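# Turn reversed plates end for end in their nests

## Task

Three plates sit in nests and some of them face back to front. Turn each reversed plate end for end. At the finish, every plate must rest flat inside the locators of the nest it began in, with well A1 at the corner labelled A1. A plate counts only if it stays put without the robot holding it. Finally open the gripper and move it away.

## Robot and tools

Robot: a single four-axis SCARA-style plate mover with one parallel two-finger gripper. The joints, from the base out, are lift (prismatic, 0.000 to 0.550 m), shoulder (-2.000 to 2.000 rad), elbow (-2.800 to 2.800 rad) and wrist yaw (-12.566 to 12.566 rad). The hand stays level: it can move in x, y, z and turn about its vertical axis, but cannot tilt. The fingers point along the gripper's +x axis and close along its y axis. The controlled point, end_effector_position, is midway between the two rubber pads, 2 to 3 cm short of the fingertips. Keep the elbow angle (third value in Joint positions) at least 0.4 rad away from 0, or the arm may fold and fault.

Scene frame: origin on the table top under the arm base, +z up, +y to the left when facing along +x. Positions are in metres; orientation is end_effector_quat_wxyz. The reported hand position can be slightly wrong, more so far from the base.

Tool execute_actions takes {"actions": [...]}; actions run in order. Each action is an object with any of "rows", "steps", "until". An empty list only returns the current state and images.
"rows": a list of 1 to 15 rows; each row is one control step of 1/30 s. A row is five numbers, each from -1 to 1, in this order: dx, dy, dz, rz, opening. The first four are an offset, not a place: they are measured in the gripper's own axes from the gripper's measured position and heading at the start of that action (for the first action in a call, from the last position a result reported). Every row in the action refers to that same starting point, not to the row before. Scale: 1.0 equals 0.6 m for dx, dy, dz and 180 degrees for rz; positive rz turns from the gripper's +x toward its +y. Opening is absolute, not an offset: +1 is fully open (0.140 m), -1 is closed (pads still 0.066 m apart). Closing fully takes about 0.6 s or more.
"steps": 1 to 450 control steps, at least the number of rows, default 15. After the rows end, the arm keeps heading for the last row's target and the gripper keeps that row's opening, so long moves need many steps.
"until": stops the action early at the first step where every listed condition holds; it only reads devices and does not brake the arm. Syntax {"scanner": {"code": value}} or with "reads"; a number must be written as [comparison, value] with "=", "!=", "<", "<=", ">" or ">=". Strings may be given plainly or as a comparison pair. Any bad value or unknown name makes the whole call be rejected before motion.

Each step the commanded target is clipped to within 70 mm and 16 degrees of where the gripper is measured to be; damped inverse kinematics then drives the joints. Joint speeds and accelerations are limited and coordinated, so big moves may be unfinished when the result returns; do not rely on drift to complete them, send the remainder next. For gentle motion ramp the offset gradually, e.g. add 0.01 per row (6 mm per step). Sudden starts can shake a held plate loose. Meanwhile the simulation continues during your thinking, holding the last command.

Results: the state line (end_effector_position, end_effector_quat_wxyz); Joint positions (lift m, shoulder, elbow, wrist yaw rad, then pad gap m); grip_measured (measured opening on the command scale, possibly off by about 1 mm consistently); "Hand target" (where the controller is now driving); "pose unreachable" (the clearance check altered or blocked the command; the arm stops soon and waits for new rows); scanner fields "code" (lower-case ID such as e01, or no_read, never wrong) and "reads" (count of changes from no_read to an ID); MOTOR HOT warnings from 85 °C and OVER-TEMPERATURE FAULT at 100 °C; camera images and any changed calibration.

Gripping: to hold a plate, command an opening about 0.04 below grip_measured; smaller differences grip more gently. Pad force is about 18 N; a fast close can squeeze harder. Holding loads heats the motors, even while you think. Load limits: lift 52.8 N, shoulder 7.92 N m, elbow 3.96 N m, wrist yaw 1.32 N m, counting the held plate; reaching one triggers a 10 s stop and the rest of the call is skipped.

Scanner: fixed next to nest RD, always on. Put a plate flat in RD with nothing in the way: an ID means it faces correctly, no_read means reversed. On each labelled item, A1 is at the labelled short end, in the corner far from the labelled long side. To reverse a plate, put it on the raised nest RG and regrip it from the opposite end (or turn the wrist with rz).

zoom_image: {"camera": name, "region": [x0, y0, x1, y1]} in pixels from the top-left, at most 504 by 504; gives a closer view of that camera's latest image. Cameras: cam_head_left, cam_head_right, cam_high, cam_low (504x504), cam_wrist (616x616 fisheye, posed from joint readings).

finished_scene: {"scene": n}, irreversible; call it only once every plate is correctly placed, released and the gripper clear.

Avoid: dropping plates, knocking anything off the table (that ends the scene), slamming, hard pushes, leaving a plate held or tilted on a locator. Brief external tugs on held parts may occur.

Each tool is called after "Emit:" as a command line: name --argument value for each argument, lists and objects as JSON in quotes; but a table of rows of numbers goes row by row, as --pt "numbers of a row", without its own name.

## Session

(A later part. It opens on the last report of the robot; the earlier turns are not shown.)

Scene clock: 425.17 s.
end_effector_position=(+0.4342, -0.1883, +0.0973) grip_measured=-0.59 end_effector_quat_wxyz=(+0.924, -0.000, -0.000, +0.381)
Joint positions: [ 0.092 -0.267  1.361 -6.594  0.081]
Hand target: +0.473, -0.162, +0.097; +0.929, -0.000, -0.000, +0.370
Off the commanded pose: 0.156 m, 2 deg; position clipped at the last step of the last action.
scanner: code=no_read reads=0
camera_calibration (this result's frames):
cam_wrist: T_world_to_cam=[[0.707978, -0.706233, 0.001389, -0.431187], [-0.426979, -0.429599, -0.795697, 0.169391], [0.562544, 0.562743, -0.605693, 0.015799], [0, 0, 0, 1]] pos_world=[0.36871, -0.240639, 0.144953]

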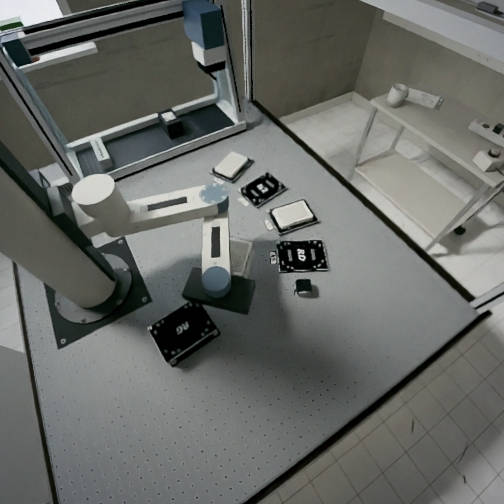

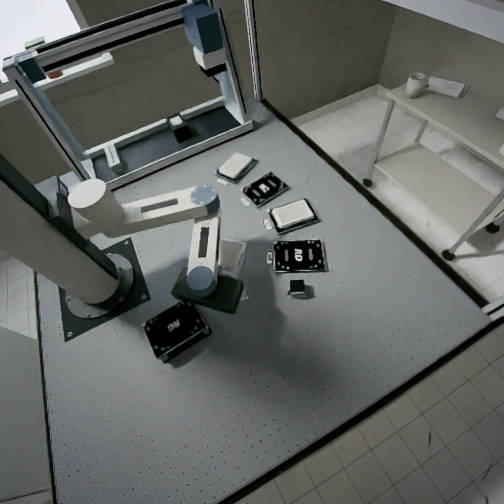

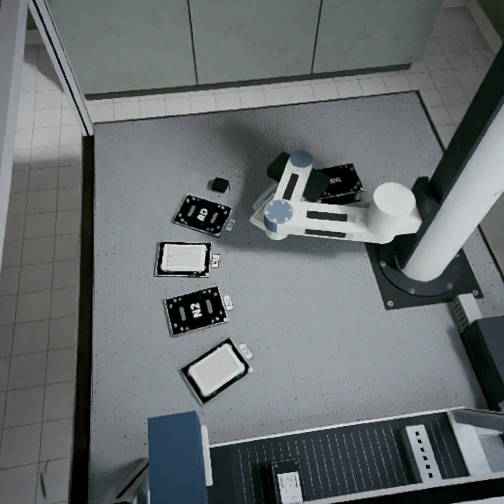

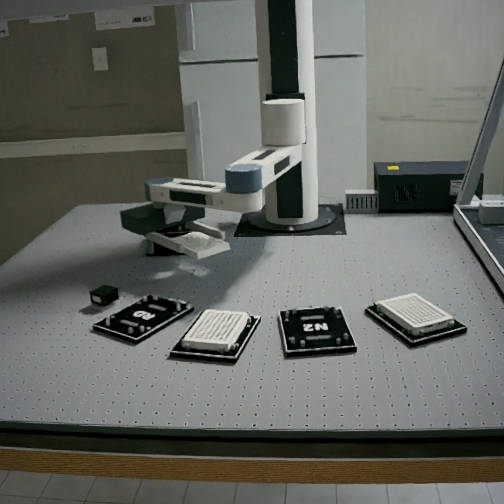

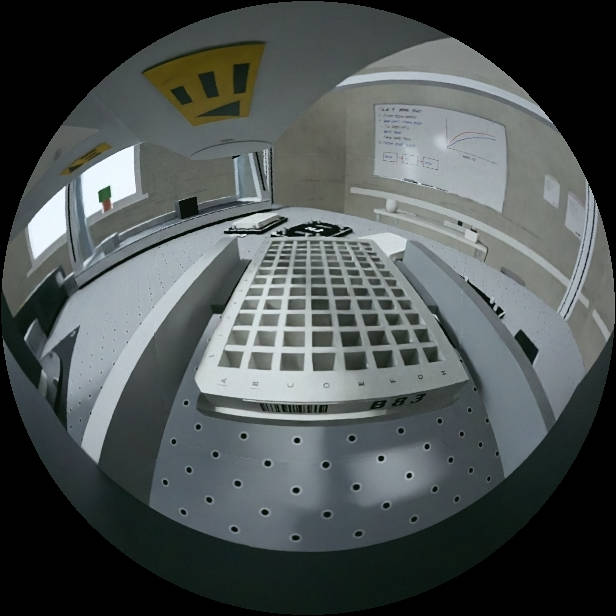

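Emit:
execute_actions --actions '[]'

Scene clock: 430.93 s.
end_effector_position=(+0.4733, -0.1620, +0.0973) grip_measured=-0.59 end_effector_quat_wxyz=(+0.929, -0.000, -0.000, +0.370)
Joint positions: [ 0.092 -0.117  1.341 -6.749  0.081]
Hand target: +0.473, -0.162, +0.097; +0.929, -0.000, -0.000, +0.370
Off the commanded pose: 0.111 m, 1 deg; position clipped at the last step of the last action.
scanner: code=no_read reads=0
camera_calibration (this result's frames):
cam_wrist: T_world_to_cam=[[0.690608, -0.723228, 0.001389, -0.434837], [-0.437292, -0.419096, -0.795697, 0.203986], [0.576053, 0.548907, -0.605693, -0.029656], [0, 0, 0, 1]] pos_world=[0.406586, -0.212718, 0.144952]

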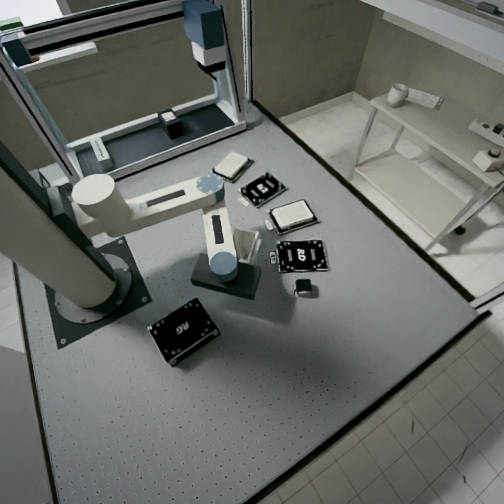

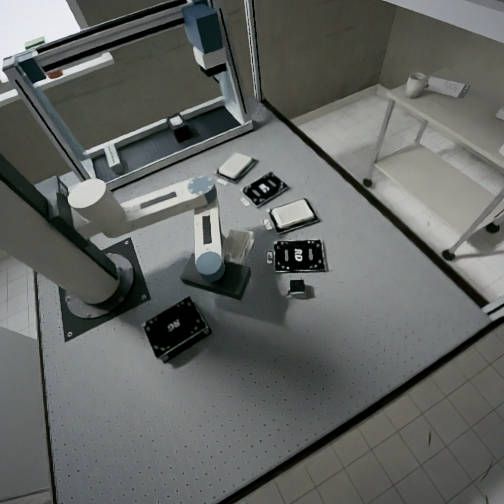

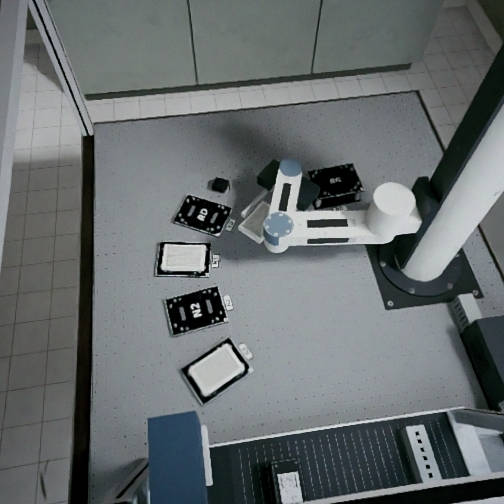

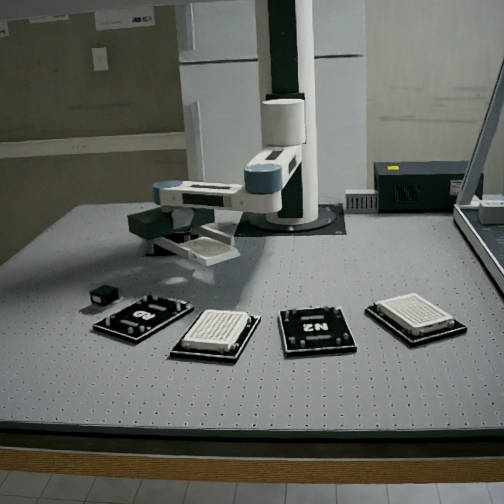

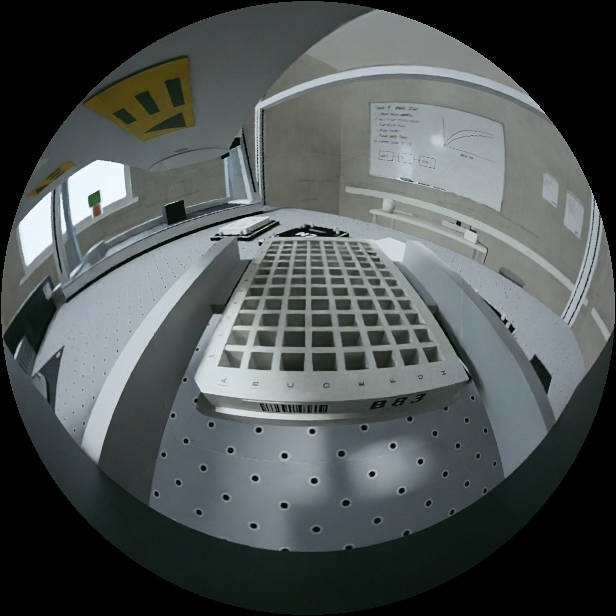

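Emit:
execute_actions --actions '[{"rows": [[0.005,-0.001,-0.003,0,-0.635],[0.015,-0.002,-0.007,-0.001,-0.635],[0.030,-0.005,-0.011,-0.002,-0.635],[0.050,-0.009,-0.015,-0.005,-0.635],[0.074,-0.013,-0.019,-0.009,-0.635],[0.101,-0.017,-0.023,-0.014,-0.635],[0.129,-0.021,-0.027,-0.021,-0.635],[0.157,-0.024,-0.031,-0.028,-0.635],[0.185,-0.026,-0.035,-0.036,-0.635],[0.213,-0.0275,-0.039,-0.045,-0.635],[0.241,-0.028,-0.043,-0.055,-0.635],[0.269,-0.0277,-0.047,-0.065,-0.635],[0.297,-0.0263,-0.051,-0.076,-0.635],[0.325,-0.024,-0.055,-0.087,-0.635],[0.47,-0.002,-0.0588,-0.155,-0.635]], "steps": 18}]'

Scene clock: 451.30 s.
end_effector_position=(+0.5871, -0.0482, +0.0701) grip_measured=-0.59 end_effector_quat_wxyz=(+0.964, -0.000, -0.000, +0.265)
Joint positions: [ 0.065  0.432  1.296 -7.474  0.081]
Hand target: +0.611, -0.010, +0.066; +0.979, -0.000, -0.000, +0.203
Off the commanded pose: 0.122 m, 15 deg; position and orientation clipped at the last step of the last action.
scanner: code=no_read reads=0
camera_calibration (this result's frames):
cam_wrist: T_world_to_cam=[[0.514737, -0.857347, 0.001389, -0.334254], [-0.518721, -0.312721, -0.795697, 0.332728], [0.682623, 0.408855, -0.605693, -0.243436], [0, 0, 0, 1]] pos_world=[0.510821, -0.0829907, 0.117768]

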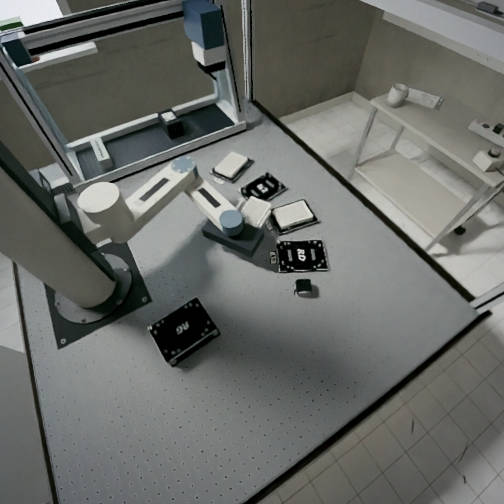

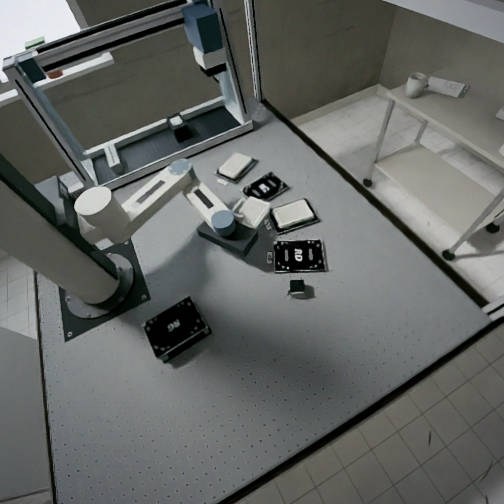

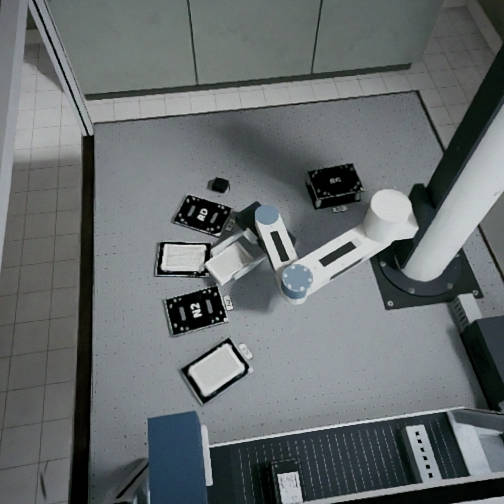

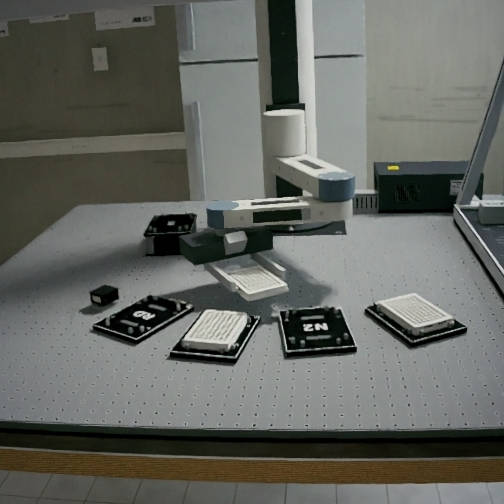

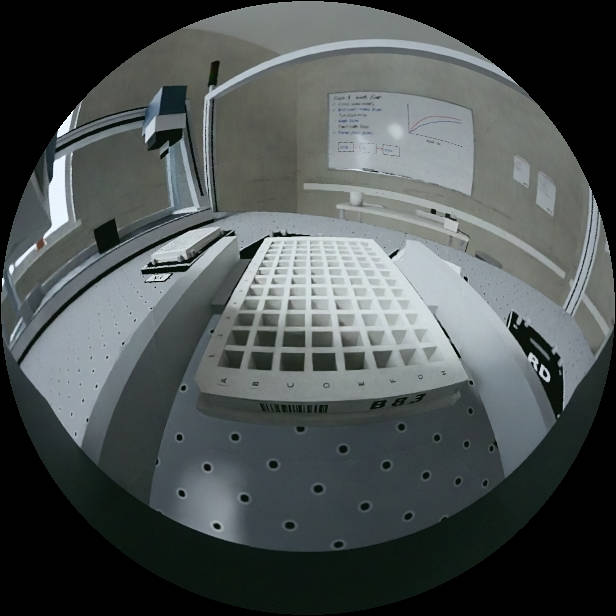

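Emit:
execute_actions --actions '[{"rows": [[0.073,0.035,-0.008,-0.043,-0.635],[0.087,0.038,-0.009,-0.049,-0.635],[0.108,0.042,-0.011,-0.058,-0.635],[0.135,0.047,-0.013,-0.069,-0.635],[0.165,0.053,-0.015,-0.082,-0.635],[0.195,0.059,-0.017,-0.094,-0.635],[0.225,0.065,-0.019,-0.107,-0.635],[0.2678,0.0732,-0.0202,-0.1243,-0.635]], "steps": 13}]'

Scene clock: 462.00 s.
end_effector_position=(+0.6876, +0.0846, +0.0581) grip_measured=-0.59 end_effector_quat_wxyz=(+0.994, -0.000, -0.000, +0.109)
Joint positions: [ 0.053  0.826  1.632 -8.522  0.081]
Hand target: +0.699, +0.072, +0.058; +0.997, -0.000, -0.000, +0.077
Off the commanded pose: 0.020 m, 4 deg.
scanner: code=no_read reads=0
camera_calibration (this result's frames):
cam_wrist: T_world_to_cam=[[0.220692, -0.975343, 0.001389, -0.0599513], [-0.590515, -0.13475, -0.795697, 0.451103], [0.776265, 0.174783, -0.605693, -0.41825], [0, 0, 0, 1]] pos_world=[0.604287, 0.0754161, 0.105693]

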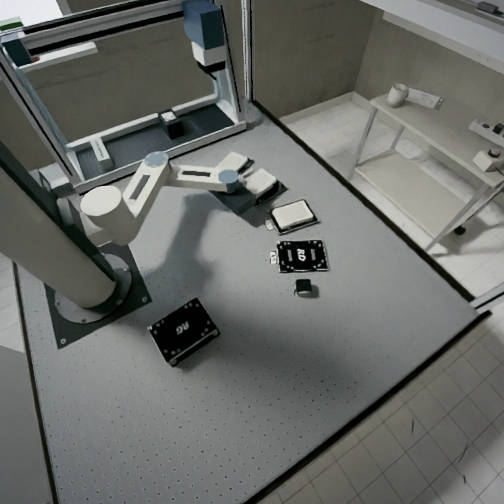

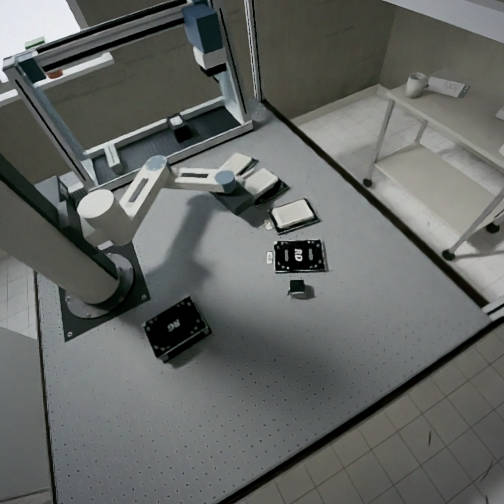

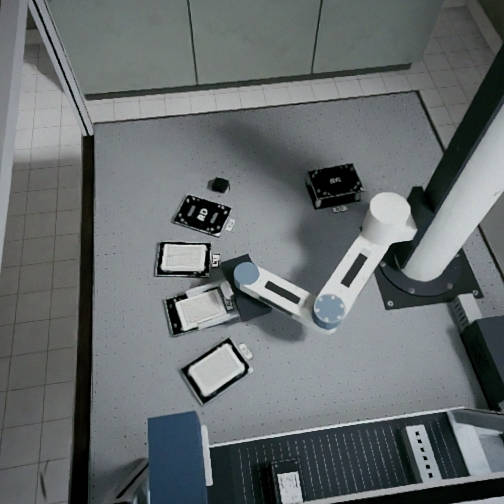

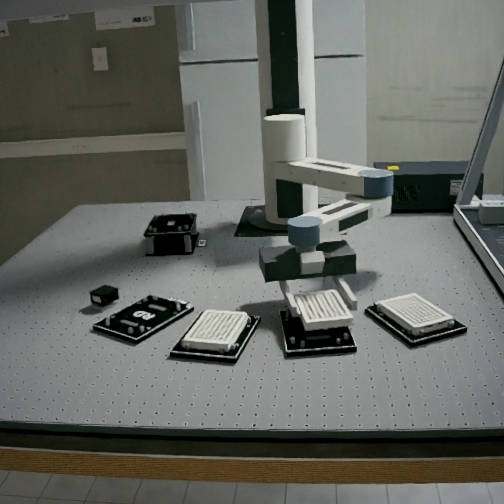

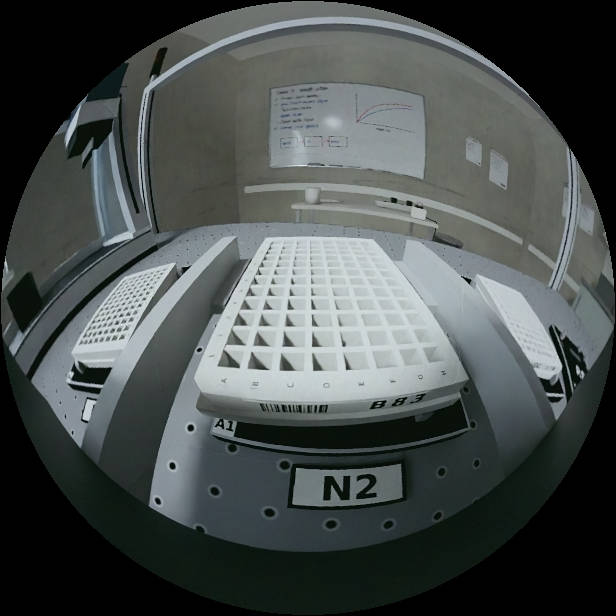

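Emit:
execute_actions --actions '[]'

Emit:
zoom_image --camera "cam_wrist" --region '[150, 370, 290, 490]'

Emit:
zoom_image --camera "cam_wrist" --region '[370, 370, 510, 490]'

Scene clock: 464.70 s.
end_effector_position=(+0.6989, +0.0714, +0.0580) grip_measured=-0.59 end_effector_quat_wxyz=(+0.997, -0.000, -0.000, +0.077)
Joint positions: [ 0.053  0.789  1.684 -8.603  0.081]
Hand target: +0.699, +0.072, +0.058; +0.997, -0.000, -0.000, +0.077
Off the commanded pose: 0.004 m, 0 deg.
scanner: code=no_read reads=0
camera_calibration (this result's frames):
cam_wrist: T_world_to_cam=[[0.156514, -0.987675, 0.001389, -0.0295593], [-0.598056, -0.095891, -0.795697, 0.458479], [0.786023, 0.123707, -0.605693, -0.427934], [0, 0, 0, 1]] pos_world=[0.615188, 0.0677073, 0.105655]

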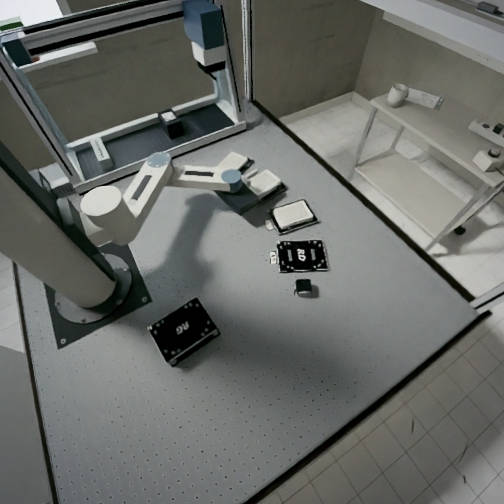

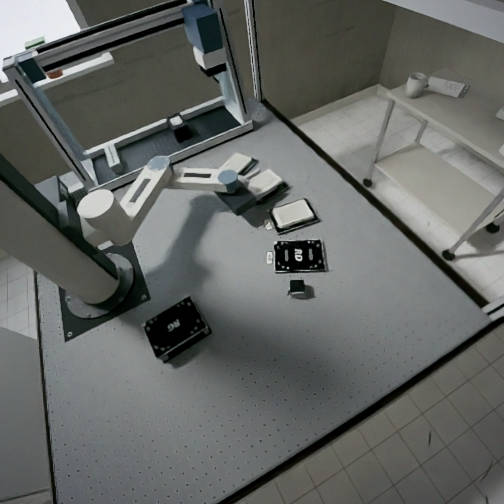

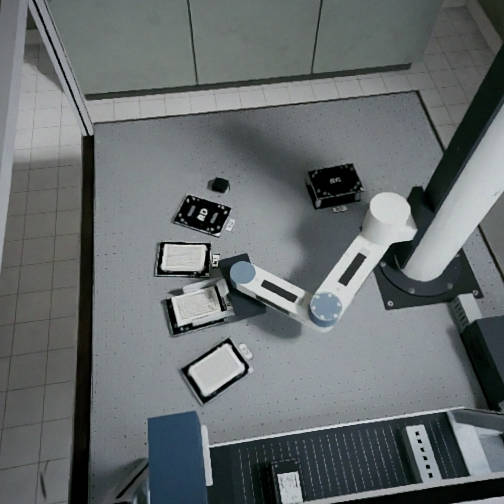

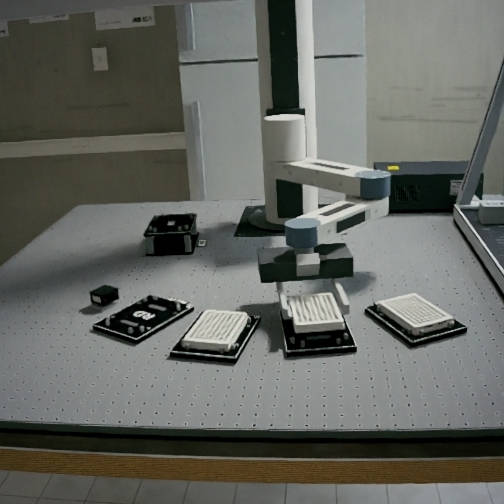

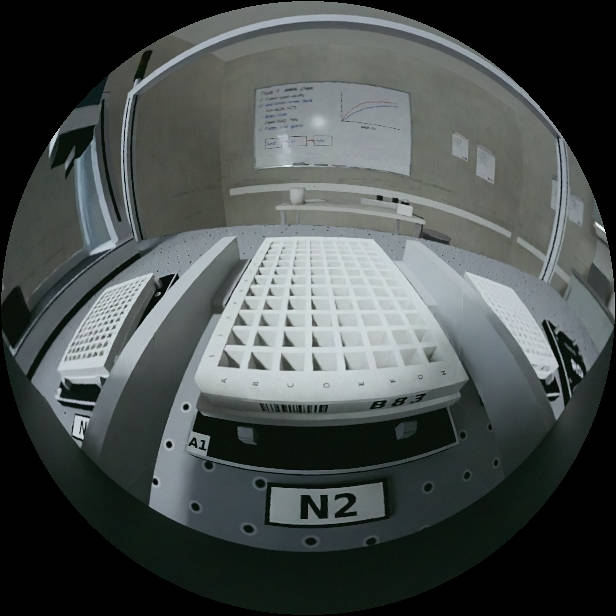

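Region (150, 370, 290, 490) of cam_wrist's 616x616 image, scaled by 3.600, with more detail than that image has; it fills the top 432 rows of this view, and the rest is white.

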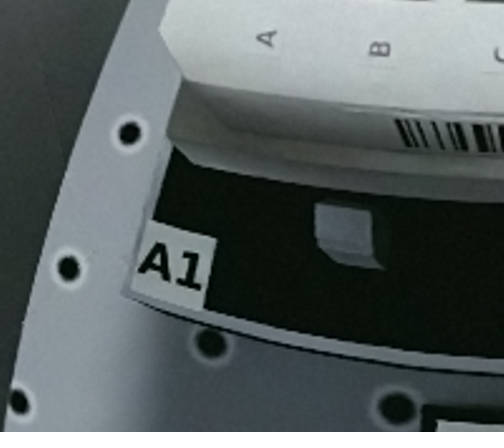

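Region (370, 370, 510, 490) of cam_wrist's 616x616 image, scaled by 3.600, with more detail than that image has; it fills the top 432 rows of this view, and the rest is white.

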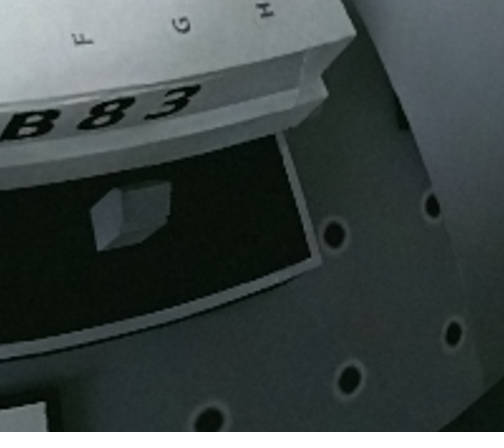

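Emit:
execute_actions --actions '[{"rows": [[0.0068,-0.0005,-0.003,-0.0027,-0.635],[0.0068,-0.0005,-0.008,-0.0027,-0.635],[0.0068,-0.0005,-0.014,-0.0027,-0.635],[0.0068,-0.0005,-0.020,-0.0027,-0.635],[0.0068,-0.0005,-0.026,-0.0027,-0.635],[0.0068,-0.0005,-0.031,-0.0027,-0.635],[0.0068,-0.0005,-0.034,-0.0027,-0.635],[0.0068,-0.0005,-0.036,-0.0027,-0.635],[0.0068,-0.0005,-0.0373,-0.0027,-0.635],[0.0068,-0.0005,-0.0373,-0.0027,-0.635],[0.0068,-0.0005,-0.0373,-0.0027,-0.57],[0.0068,-0.0005,-0.0373,-0.0027,-0.2]], "steps": 12}]'

Scene clock: 478.07 s.
end_effector_position=(+0.7029, +0.0718, +0.0356) grip_measured=-0.55 end_effector_quat_wxyz=(+0.997, -0.000, -0.000, +0.072)
Joint positions: [ 0.031  0.782  1.707 -8.627  0.083]
Hand target: +0.703, +0.072, +0.036; +0.997, -0.000, -0.000, +0.072
Off the commanded pose: 0.000 m, 0 deg.
scanner: code=no_read reads=0
camera_calibration (this result's frames):
cam_wrist: T_world_to_cam=[[0.148233, -0.988952, 0.001389, -0.0238989], [-0.598838, -0.0908766, -0.795697, 0.443259], [0.787032, 0.117116, -0.605693, -0.444973], [0, 0, 0, 1]] pos_world=[0.619191, 0.0687607, 0.0832156]

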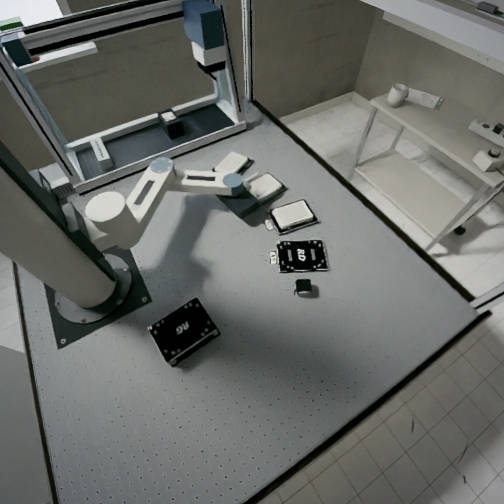

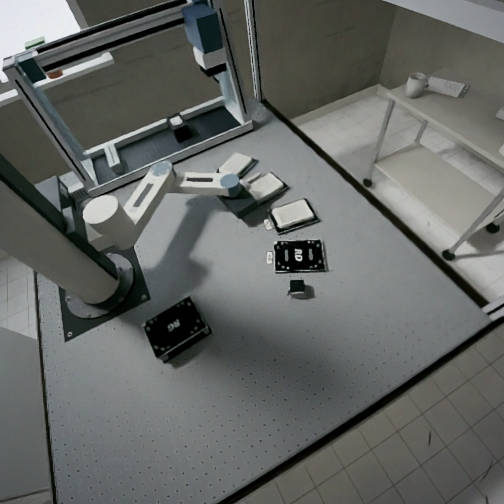

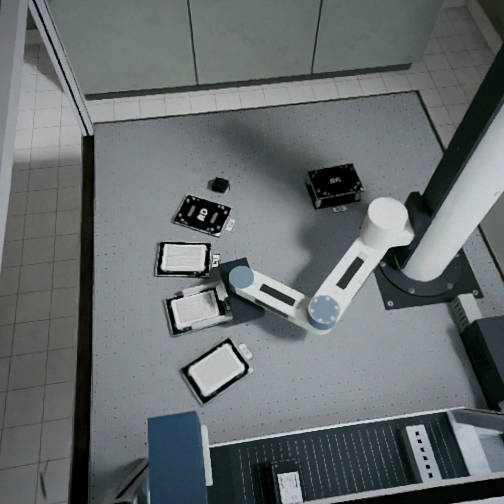

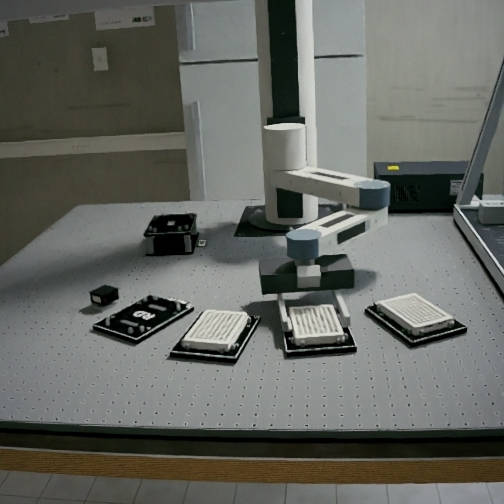

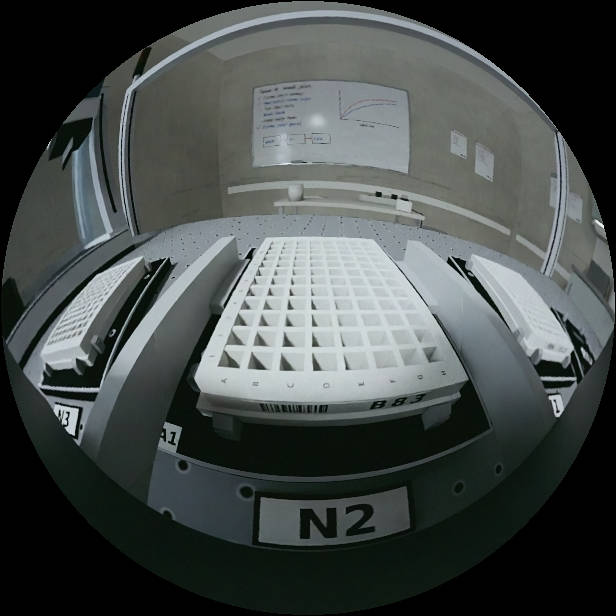

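Emit:
execute_actions --actions '[{"rows": [[0,0,0.0273,0,-0.2],[0,0,0.0273,0,-0.2],[0,0.008,0.0273,0.003,-0.2],[-0.002,0.03,0.0273,0.012,-0.2],[-0.004,0.07,0.0273,0.028,-0.2],[-0.0196,0.3148,0.0273,0.1114,-0.2]], "steps": 17}]'

Scene clock: 485.37 s.
end_effector_position=(+0.6588, +0.2509, +0.0519) grip_measured=-0.20 end_effector_quat_wxyz=(+0.963, -0.000, -0.000, +0.270)
Joint positions: [ 0.047  1.072  1.783 -8.591  0.096]
Hand target: +0.662, +0.256, +0.052; +0.968, -0.000, -0.000, +0.250
Off the commanded pose: 0.008 m, 3 deg.
scanner: code=no_read reads=0
camera_calibration (this result's frames):
cam_wrist: T_world_to_cam=[[0.523671, -0.851919, 0.001389, -0.121921], [-0.515424, -0.318126, -0.795697, 0.448144], [0.678312, 0.415968, -0.605693, -0.424664], [0, 0, 0, 1]] pos_world=[0.582885, 0.215346, 0.0995399]

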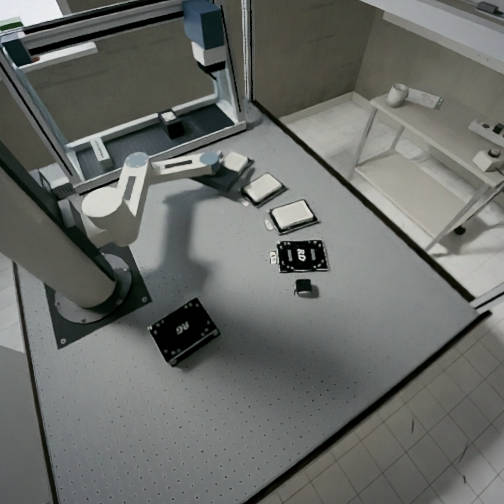

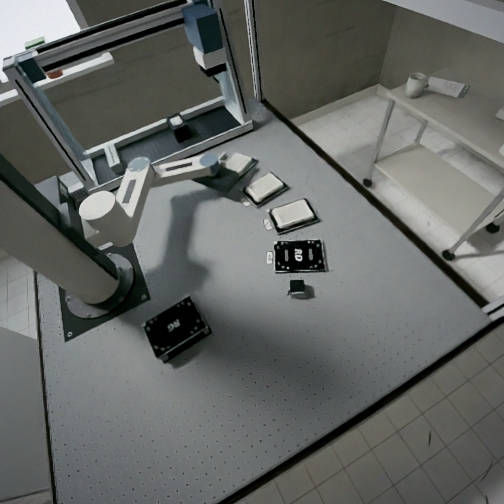

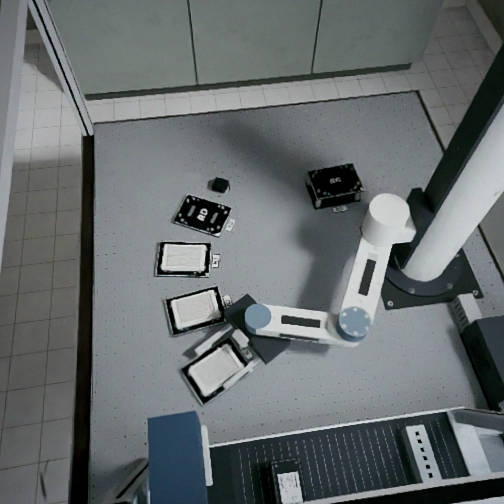

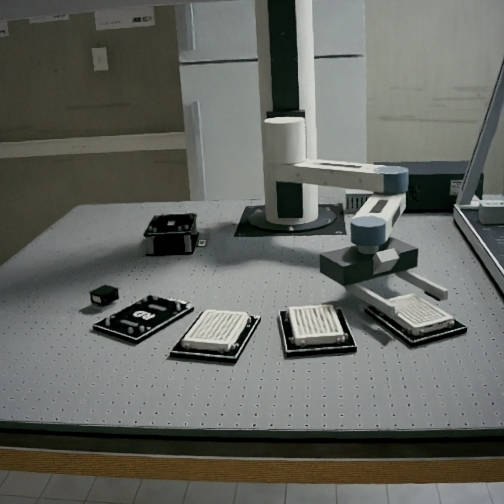

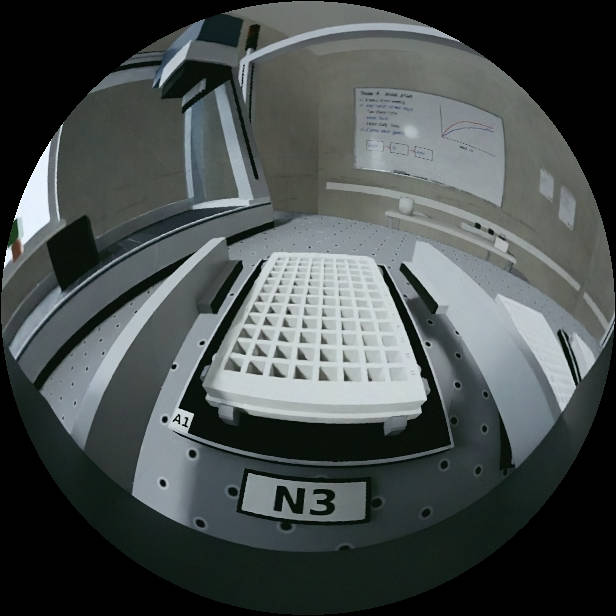

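Emit:
execute_actions --actions '[]'

Emit:
zoom_image --camera "cam_wrist" --region '[150, 370, 290, 490]'

Emit:
zoom_image --camera "cam_wrist" --region '[370, 370, 510, 490]'

Emit:
zoom_image --camera "cam_low" --region '[270, 295, 370, 365]'

Scene clock: 489.80 s.
end_effector_position=(+0.6620, +0.2562, +0.0519) grip_measured=-0.20 end_effector_quat_wxyz=(+0.968, -0.000, -0.000, +0.249)
Joint positions: [ 0.047  1.081  1.814 -8.674  0.096]
Hand target: +0.662, +0.256, +0.052; +0.968, -0.000, -0.000, +0.250
Off the commanded pose: 0.002 m, 1 deg.
scanner: code=no_read reads=0
camera_calibration (this result's frames):
cam_wrist: T_world_to_cam=[[0.486421, -0.873724, 0.001389, -0.0888924], [-0.528672, -0.295588, -0.795697, 0.4545], [0.69563, 0.386309, -0.605693, -0.432919], [0, 0, 0, 1]] pos_world=[0.584672, 0.223918, 0.0995515]

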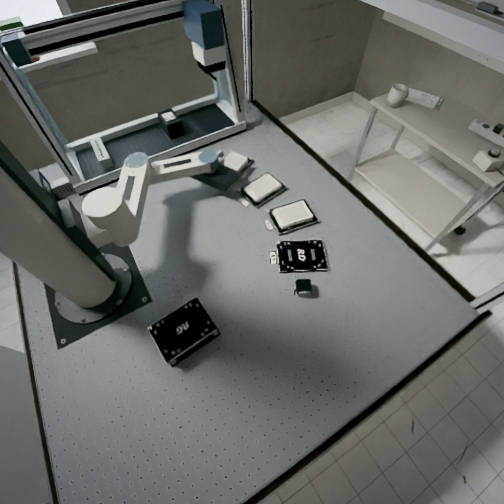

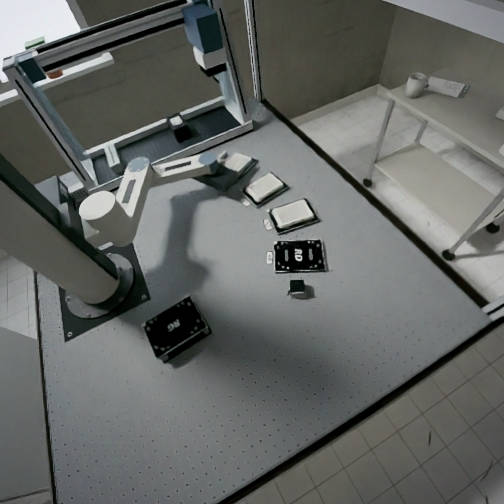

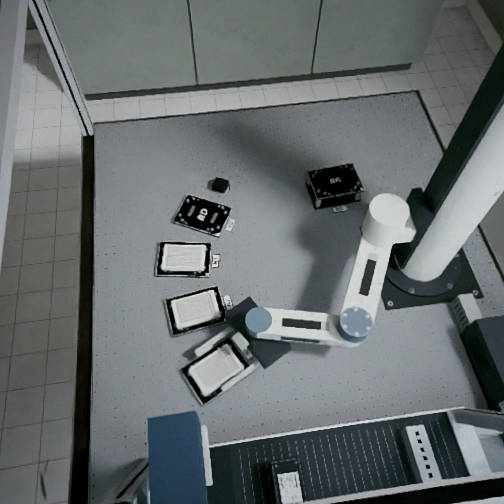

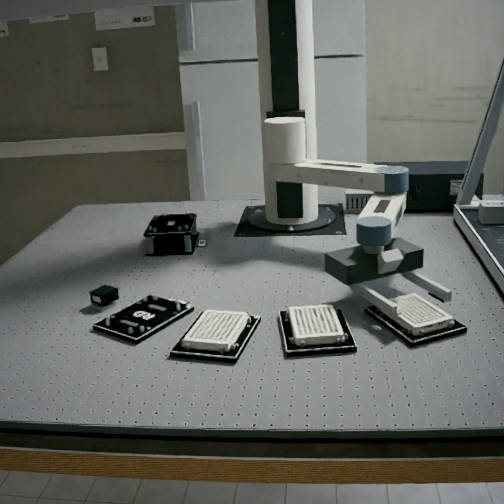

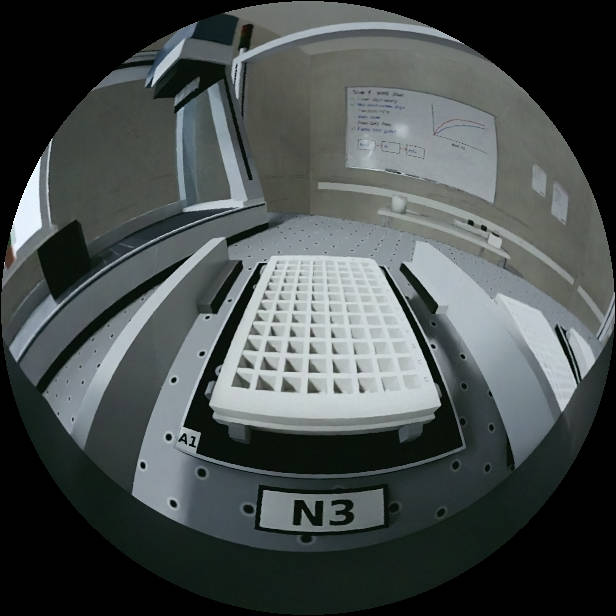

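Region (150, 370, 290, 490) of cam_wrist's 616x616 image, scaled by 3.600, with more detail than that image has; it fills the top 432 rows of this view, and the rest is white.

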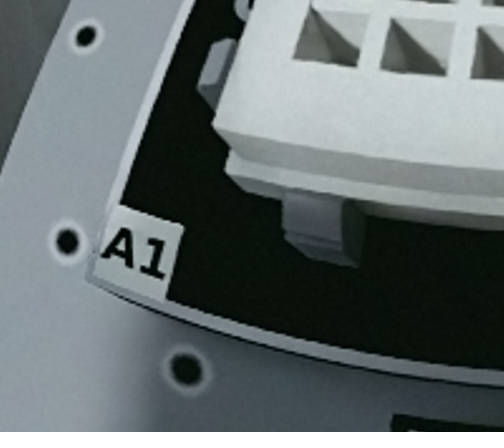

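Region (370, 370, 510, 490) of cam_wrist's 616x616 image, scaled by 3.600, with more detail than that image has; it fills the top 432 rows of this view, and the rest is white.

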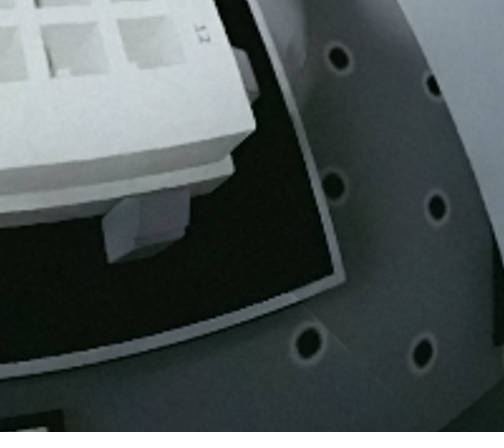

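Region (270, 295, 370, 365) of cam_low's 504x504 image, scaled by 5.040, with more detail than that image has; it fills the top 353 rows of this view, and the rest is white.

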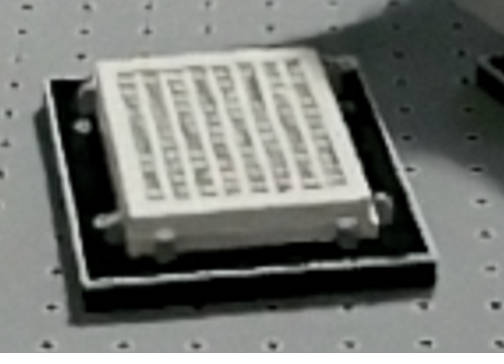

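Emit:
execute_actions --actions '[{"rows": [[0.0024,-0.0017,-0.005,-0.0127,-0.2],[0.0024,-0.0017,-0.012,-0.0127,-0.24],[0.0024,-0.0017,-0.019,-0.0127,-0.29],[0.0024,-0.0017,-0.024,-0.0127,-0.35],[0.0024,-0.0017,-0.0272,-0.0127,-0.41],[0.0024,-0.0017,-0.0272,-0.0127,-0.46],[0.0024,-0.0017,-0.0272,-0.0127,-0.505],[0.0024,-0.0017,-0.0272,-0.0127,-0.54],[0.0024,-0.0017,-0.0272,-0.0127,-0.57],[0.0024,-0.0017,-0.0272,-0.0127,-0.595],[0.0024,-0.0017,-0.0272,-0.0127,-0.615],[0.0024,-0.0017,-0.0272,-0.0127,-0.635]], "steps": 12}]'

Scene clock: 506.73 s.
end_effector_position=(+0.6637, +0.2562, +0.0355) grip_measured=-0.59 end_effector_quat_wxyz=(+0.973, -0.000, -0.000, +0.230)
Joint positions: [ 0.031  1.089  1.823 -8.73   0.081]
Hand target: +0.664, +0.256, +0.036; +0.973, -0.000, -0.000, +0.230
Off the commanded pose: 0.000 m, 0 deg.
scanner: code=no_read reads=0
camera_calibration (this result's frames):
cam_wrist: T_world_to_cam=[[0.451949, -0.892043, 0.001389, -0.062104], [-0.539805, -0.274729, -0.795697, 0.444393], [0.710177, 0.358865, -0.605693, -0.446615], [0, 0, 0, 1]] pos_world=[0.585129, 0.226963, 0.0831771]

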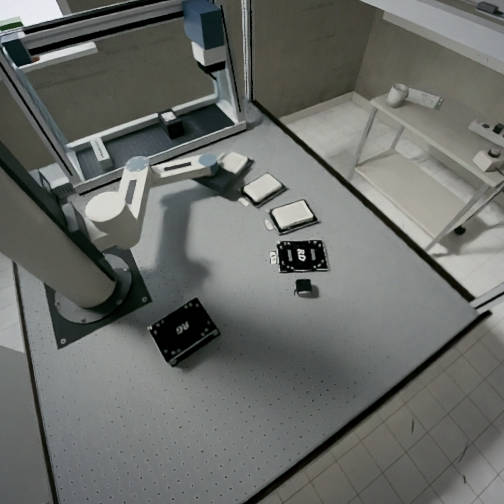

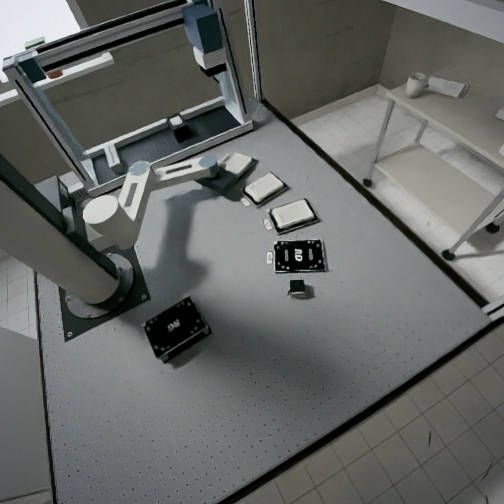

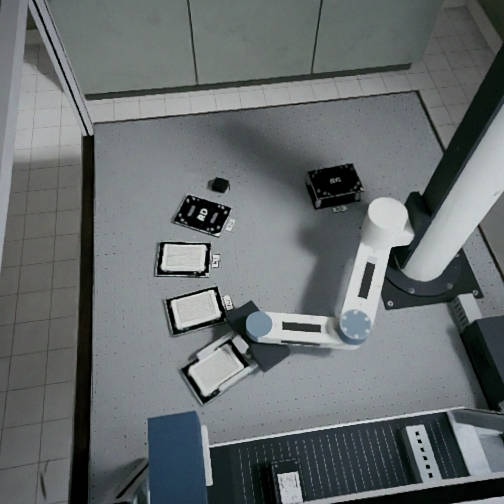

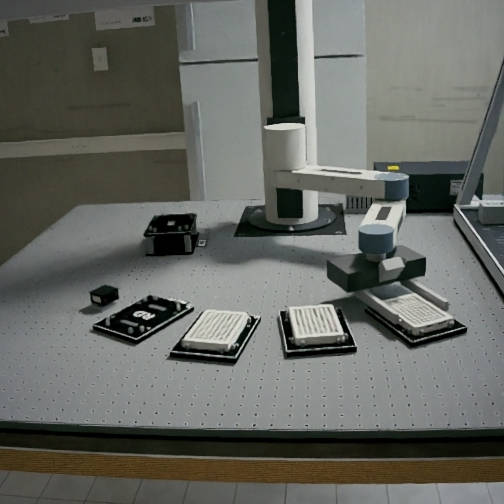

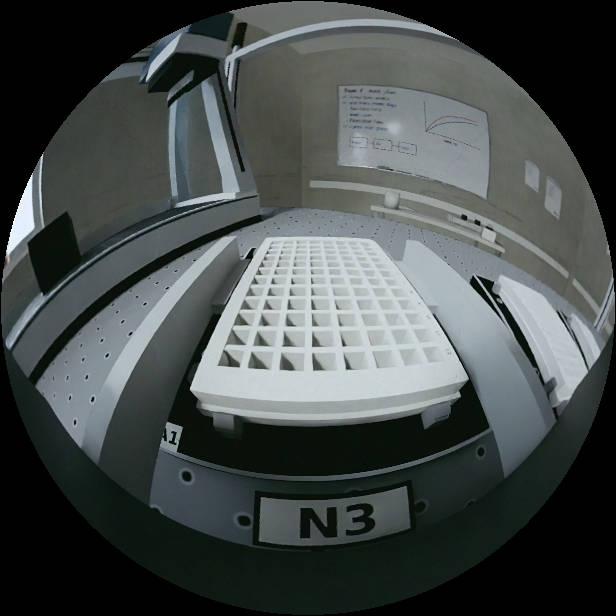

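Emit:
execute_actions --actions '[{"rows": [[0,0,0.005,0,-0.635],[0,0,0.012,0,-0.635],[0,0,0.021,0,-0.635],[-0.001,-0.001,0.031,0.002,-0.635],[-0.003,-0.004,0.043,0.010,-0.635],[-0.007,-0.010,0.055,0.024,-0.635],[-0.014,-0.018,0.067,0.043,-0.635],[-0.024,-0.028,0.079,0.065,-0.635],[-0.037,-0.039,0.090,0.088,-0.635],[-0.053,-0.051,0.099,0.112,-0.635],[-0.073,-0.063,0.105,0.136,-0.635],[-0.096,-0.075,0.1075,0.160,-0.635],[-0.122,-0.088,0.1075,0.185,-0.635],[-0.150,-0.100,0.1075,0.21,-0.635],[-0.9386,-0.413,0.1075,0.8786,-0.635]], "steps": 40}]'

Scene clock: 584.90 s.
end_effector_position=(+0.4346, -0.0706, +0.0995) grip_measured=-0.59 end_effector_quat_wxyz=(+0.573, -0.000, -0.000, +0.820)
Joint positions: [ 0.095  0.129  1.568 -6.058  0.081]
Hand target: +0.405, -0.107, +0.100; +0.492, -0.000, -0.000, +0.871
Off the commanded pose: 0.220 m, 75 deg; position and orientation clipped at the last step of the last action.
scanner: code=no_read reads=0
camera_calibration (this result's frames):
cam_wrist: T_world_to_cam=[[0.937529, 0.347903, 0.001389, -0.373648], [0.211759, -0.567472, -0.795697, -0.0654528], [-0.276037, 0.746284, -0.605693, 0.328085], [0, 0, 0, 1]] pos_world=[0.45473, -0.151994, 0.147157]

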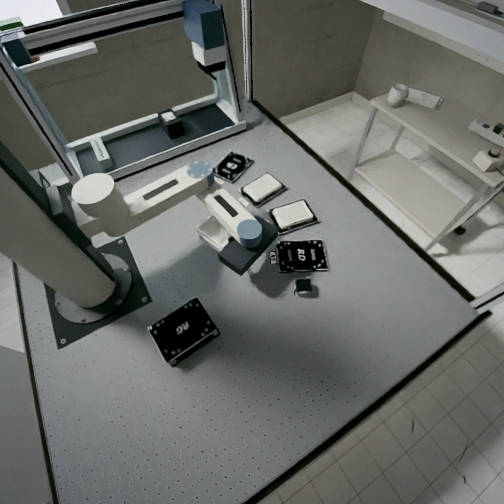

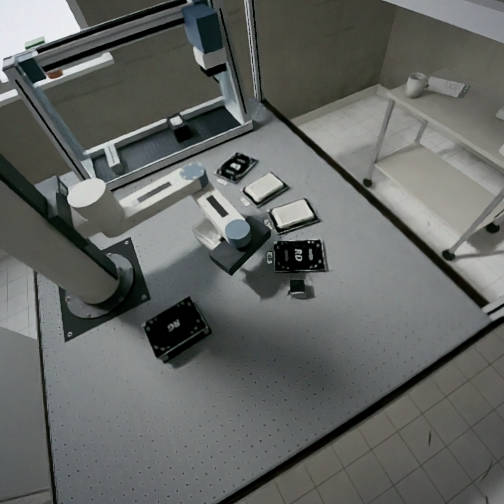

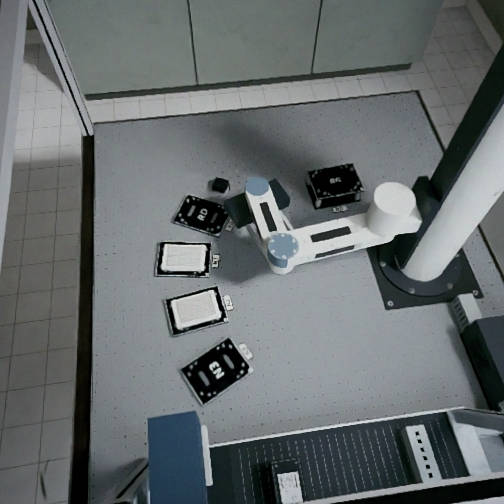

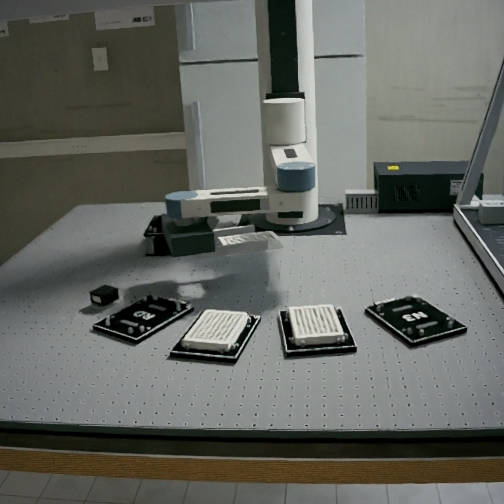

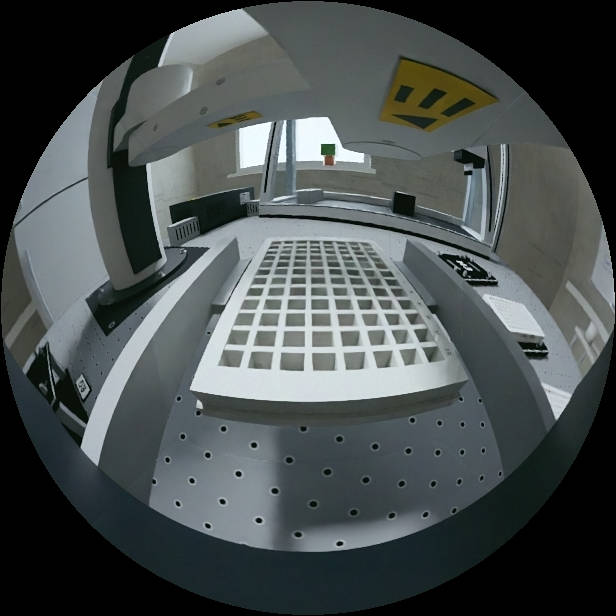

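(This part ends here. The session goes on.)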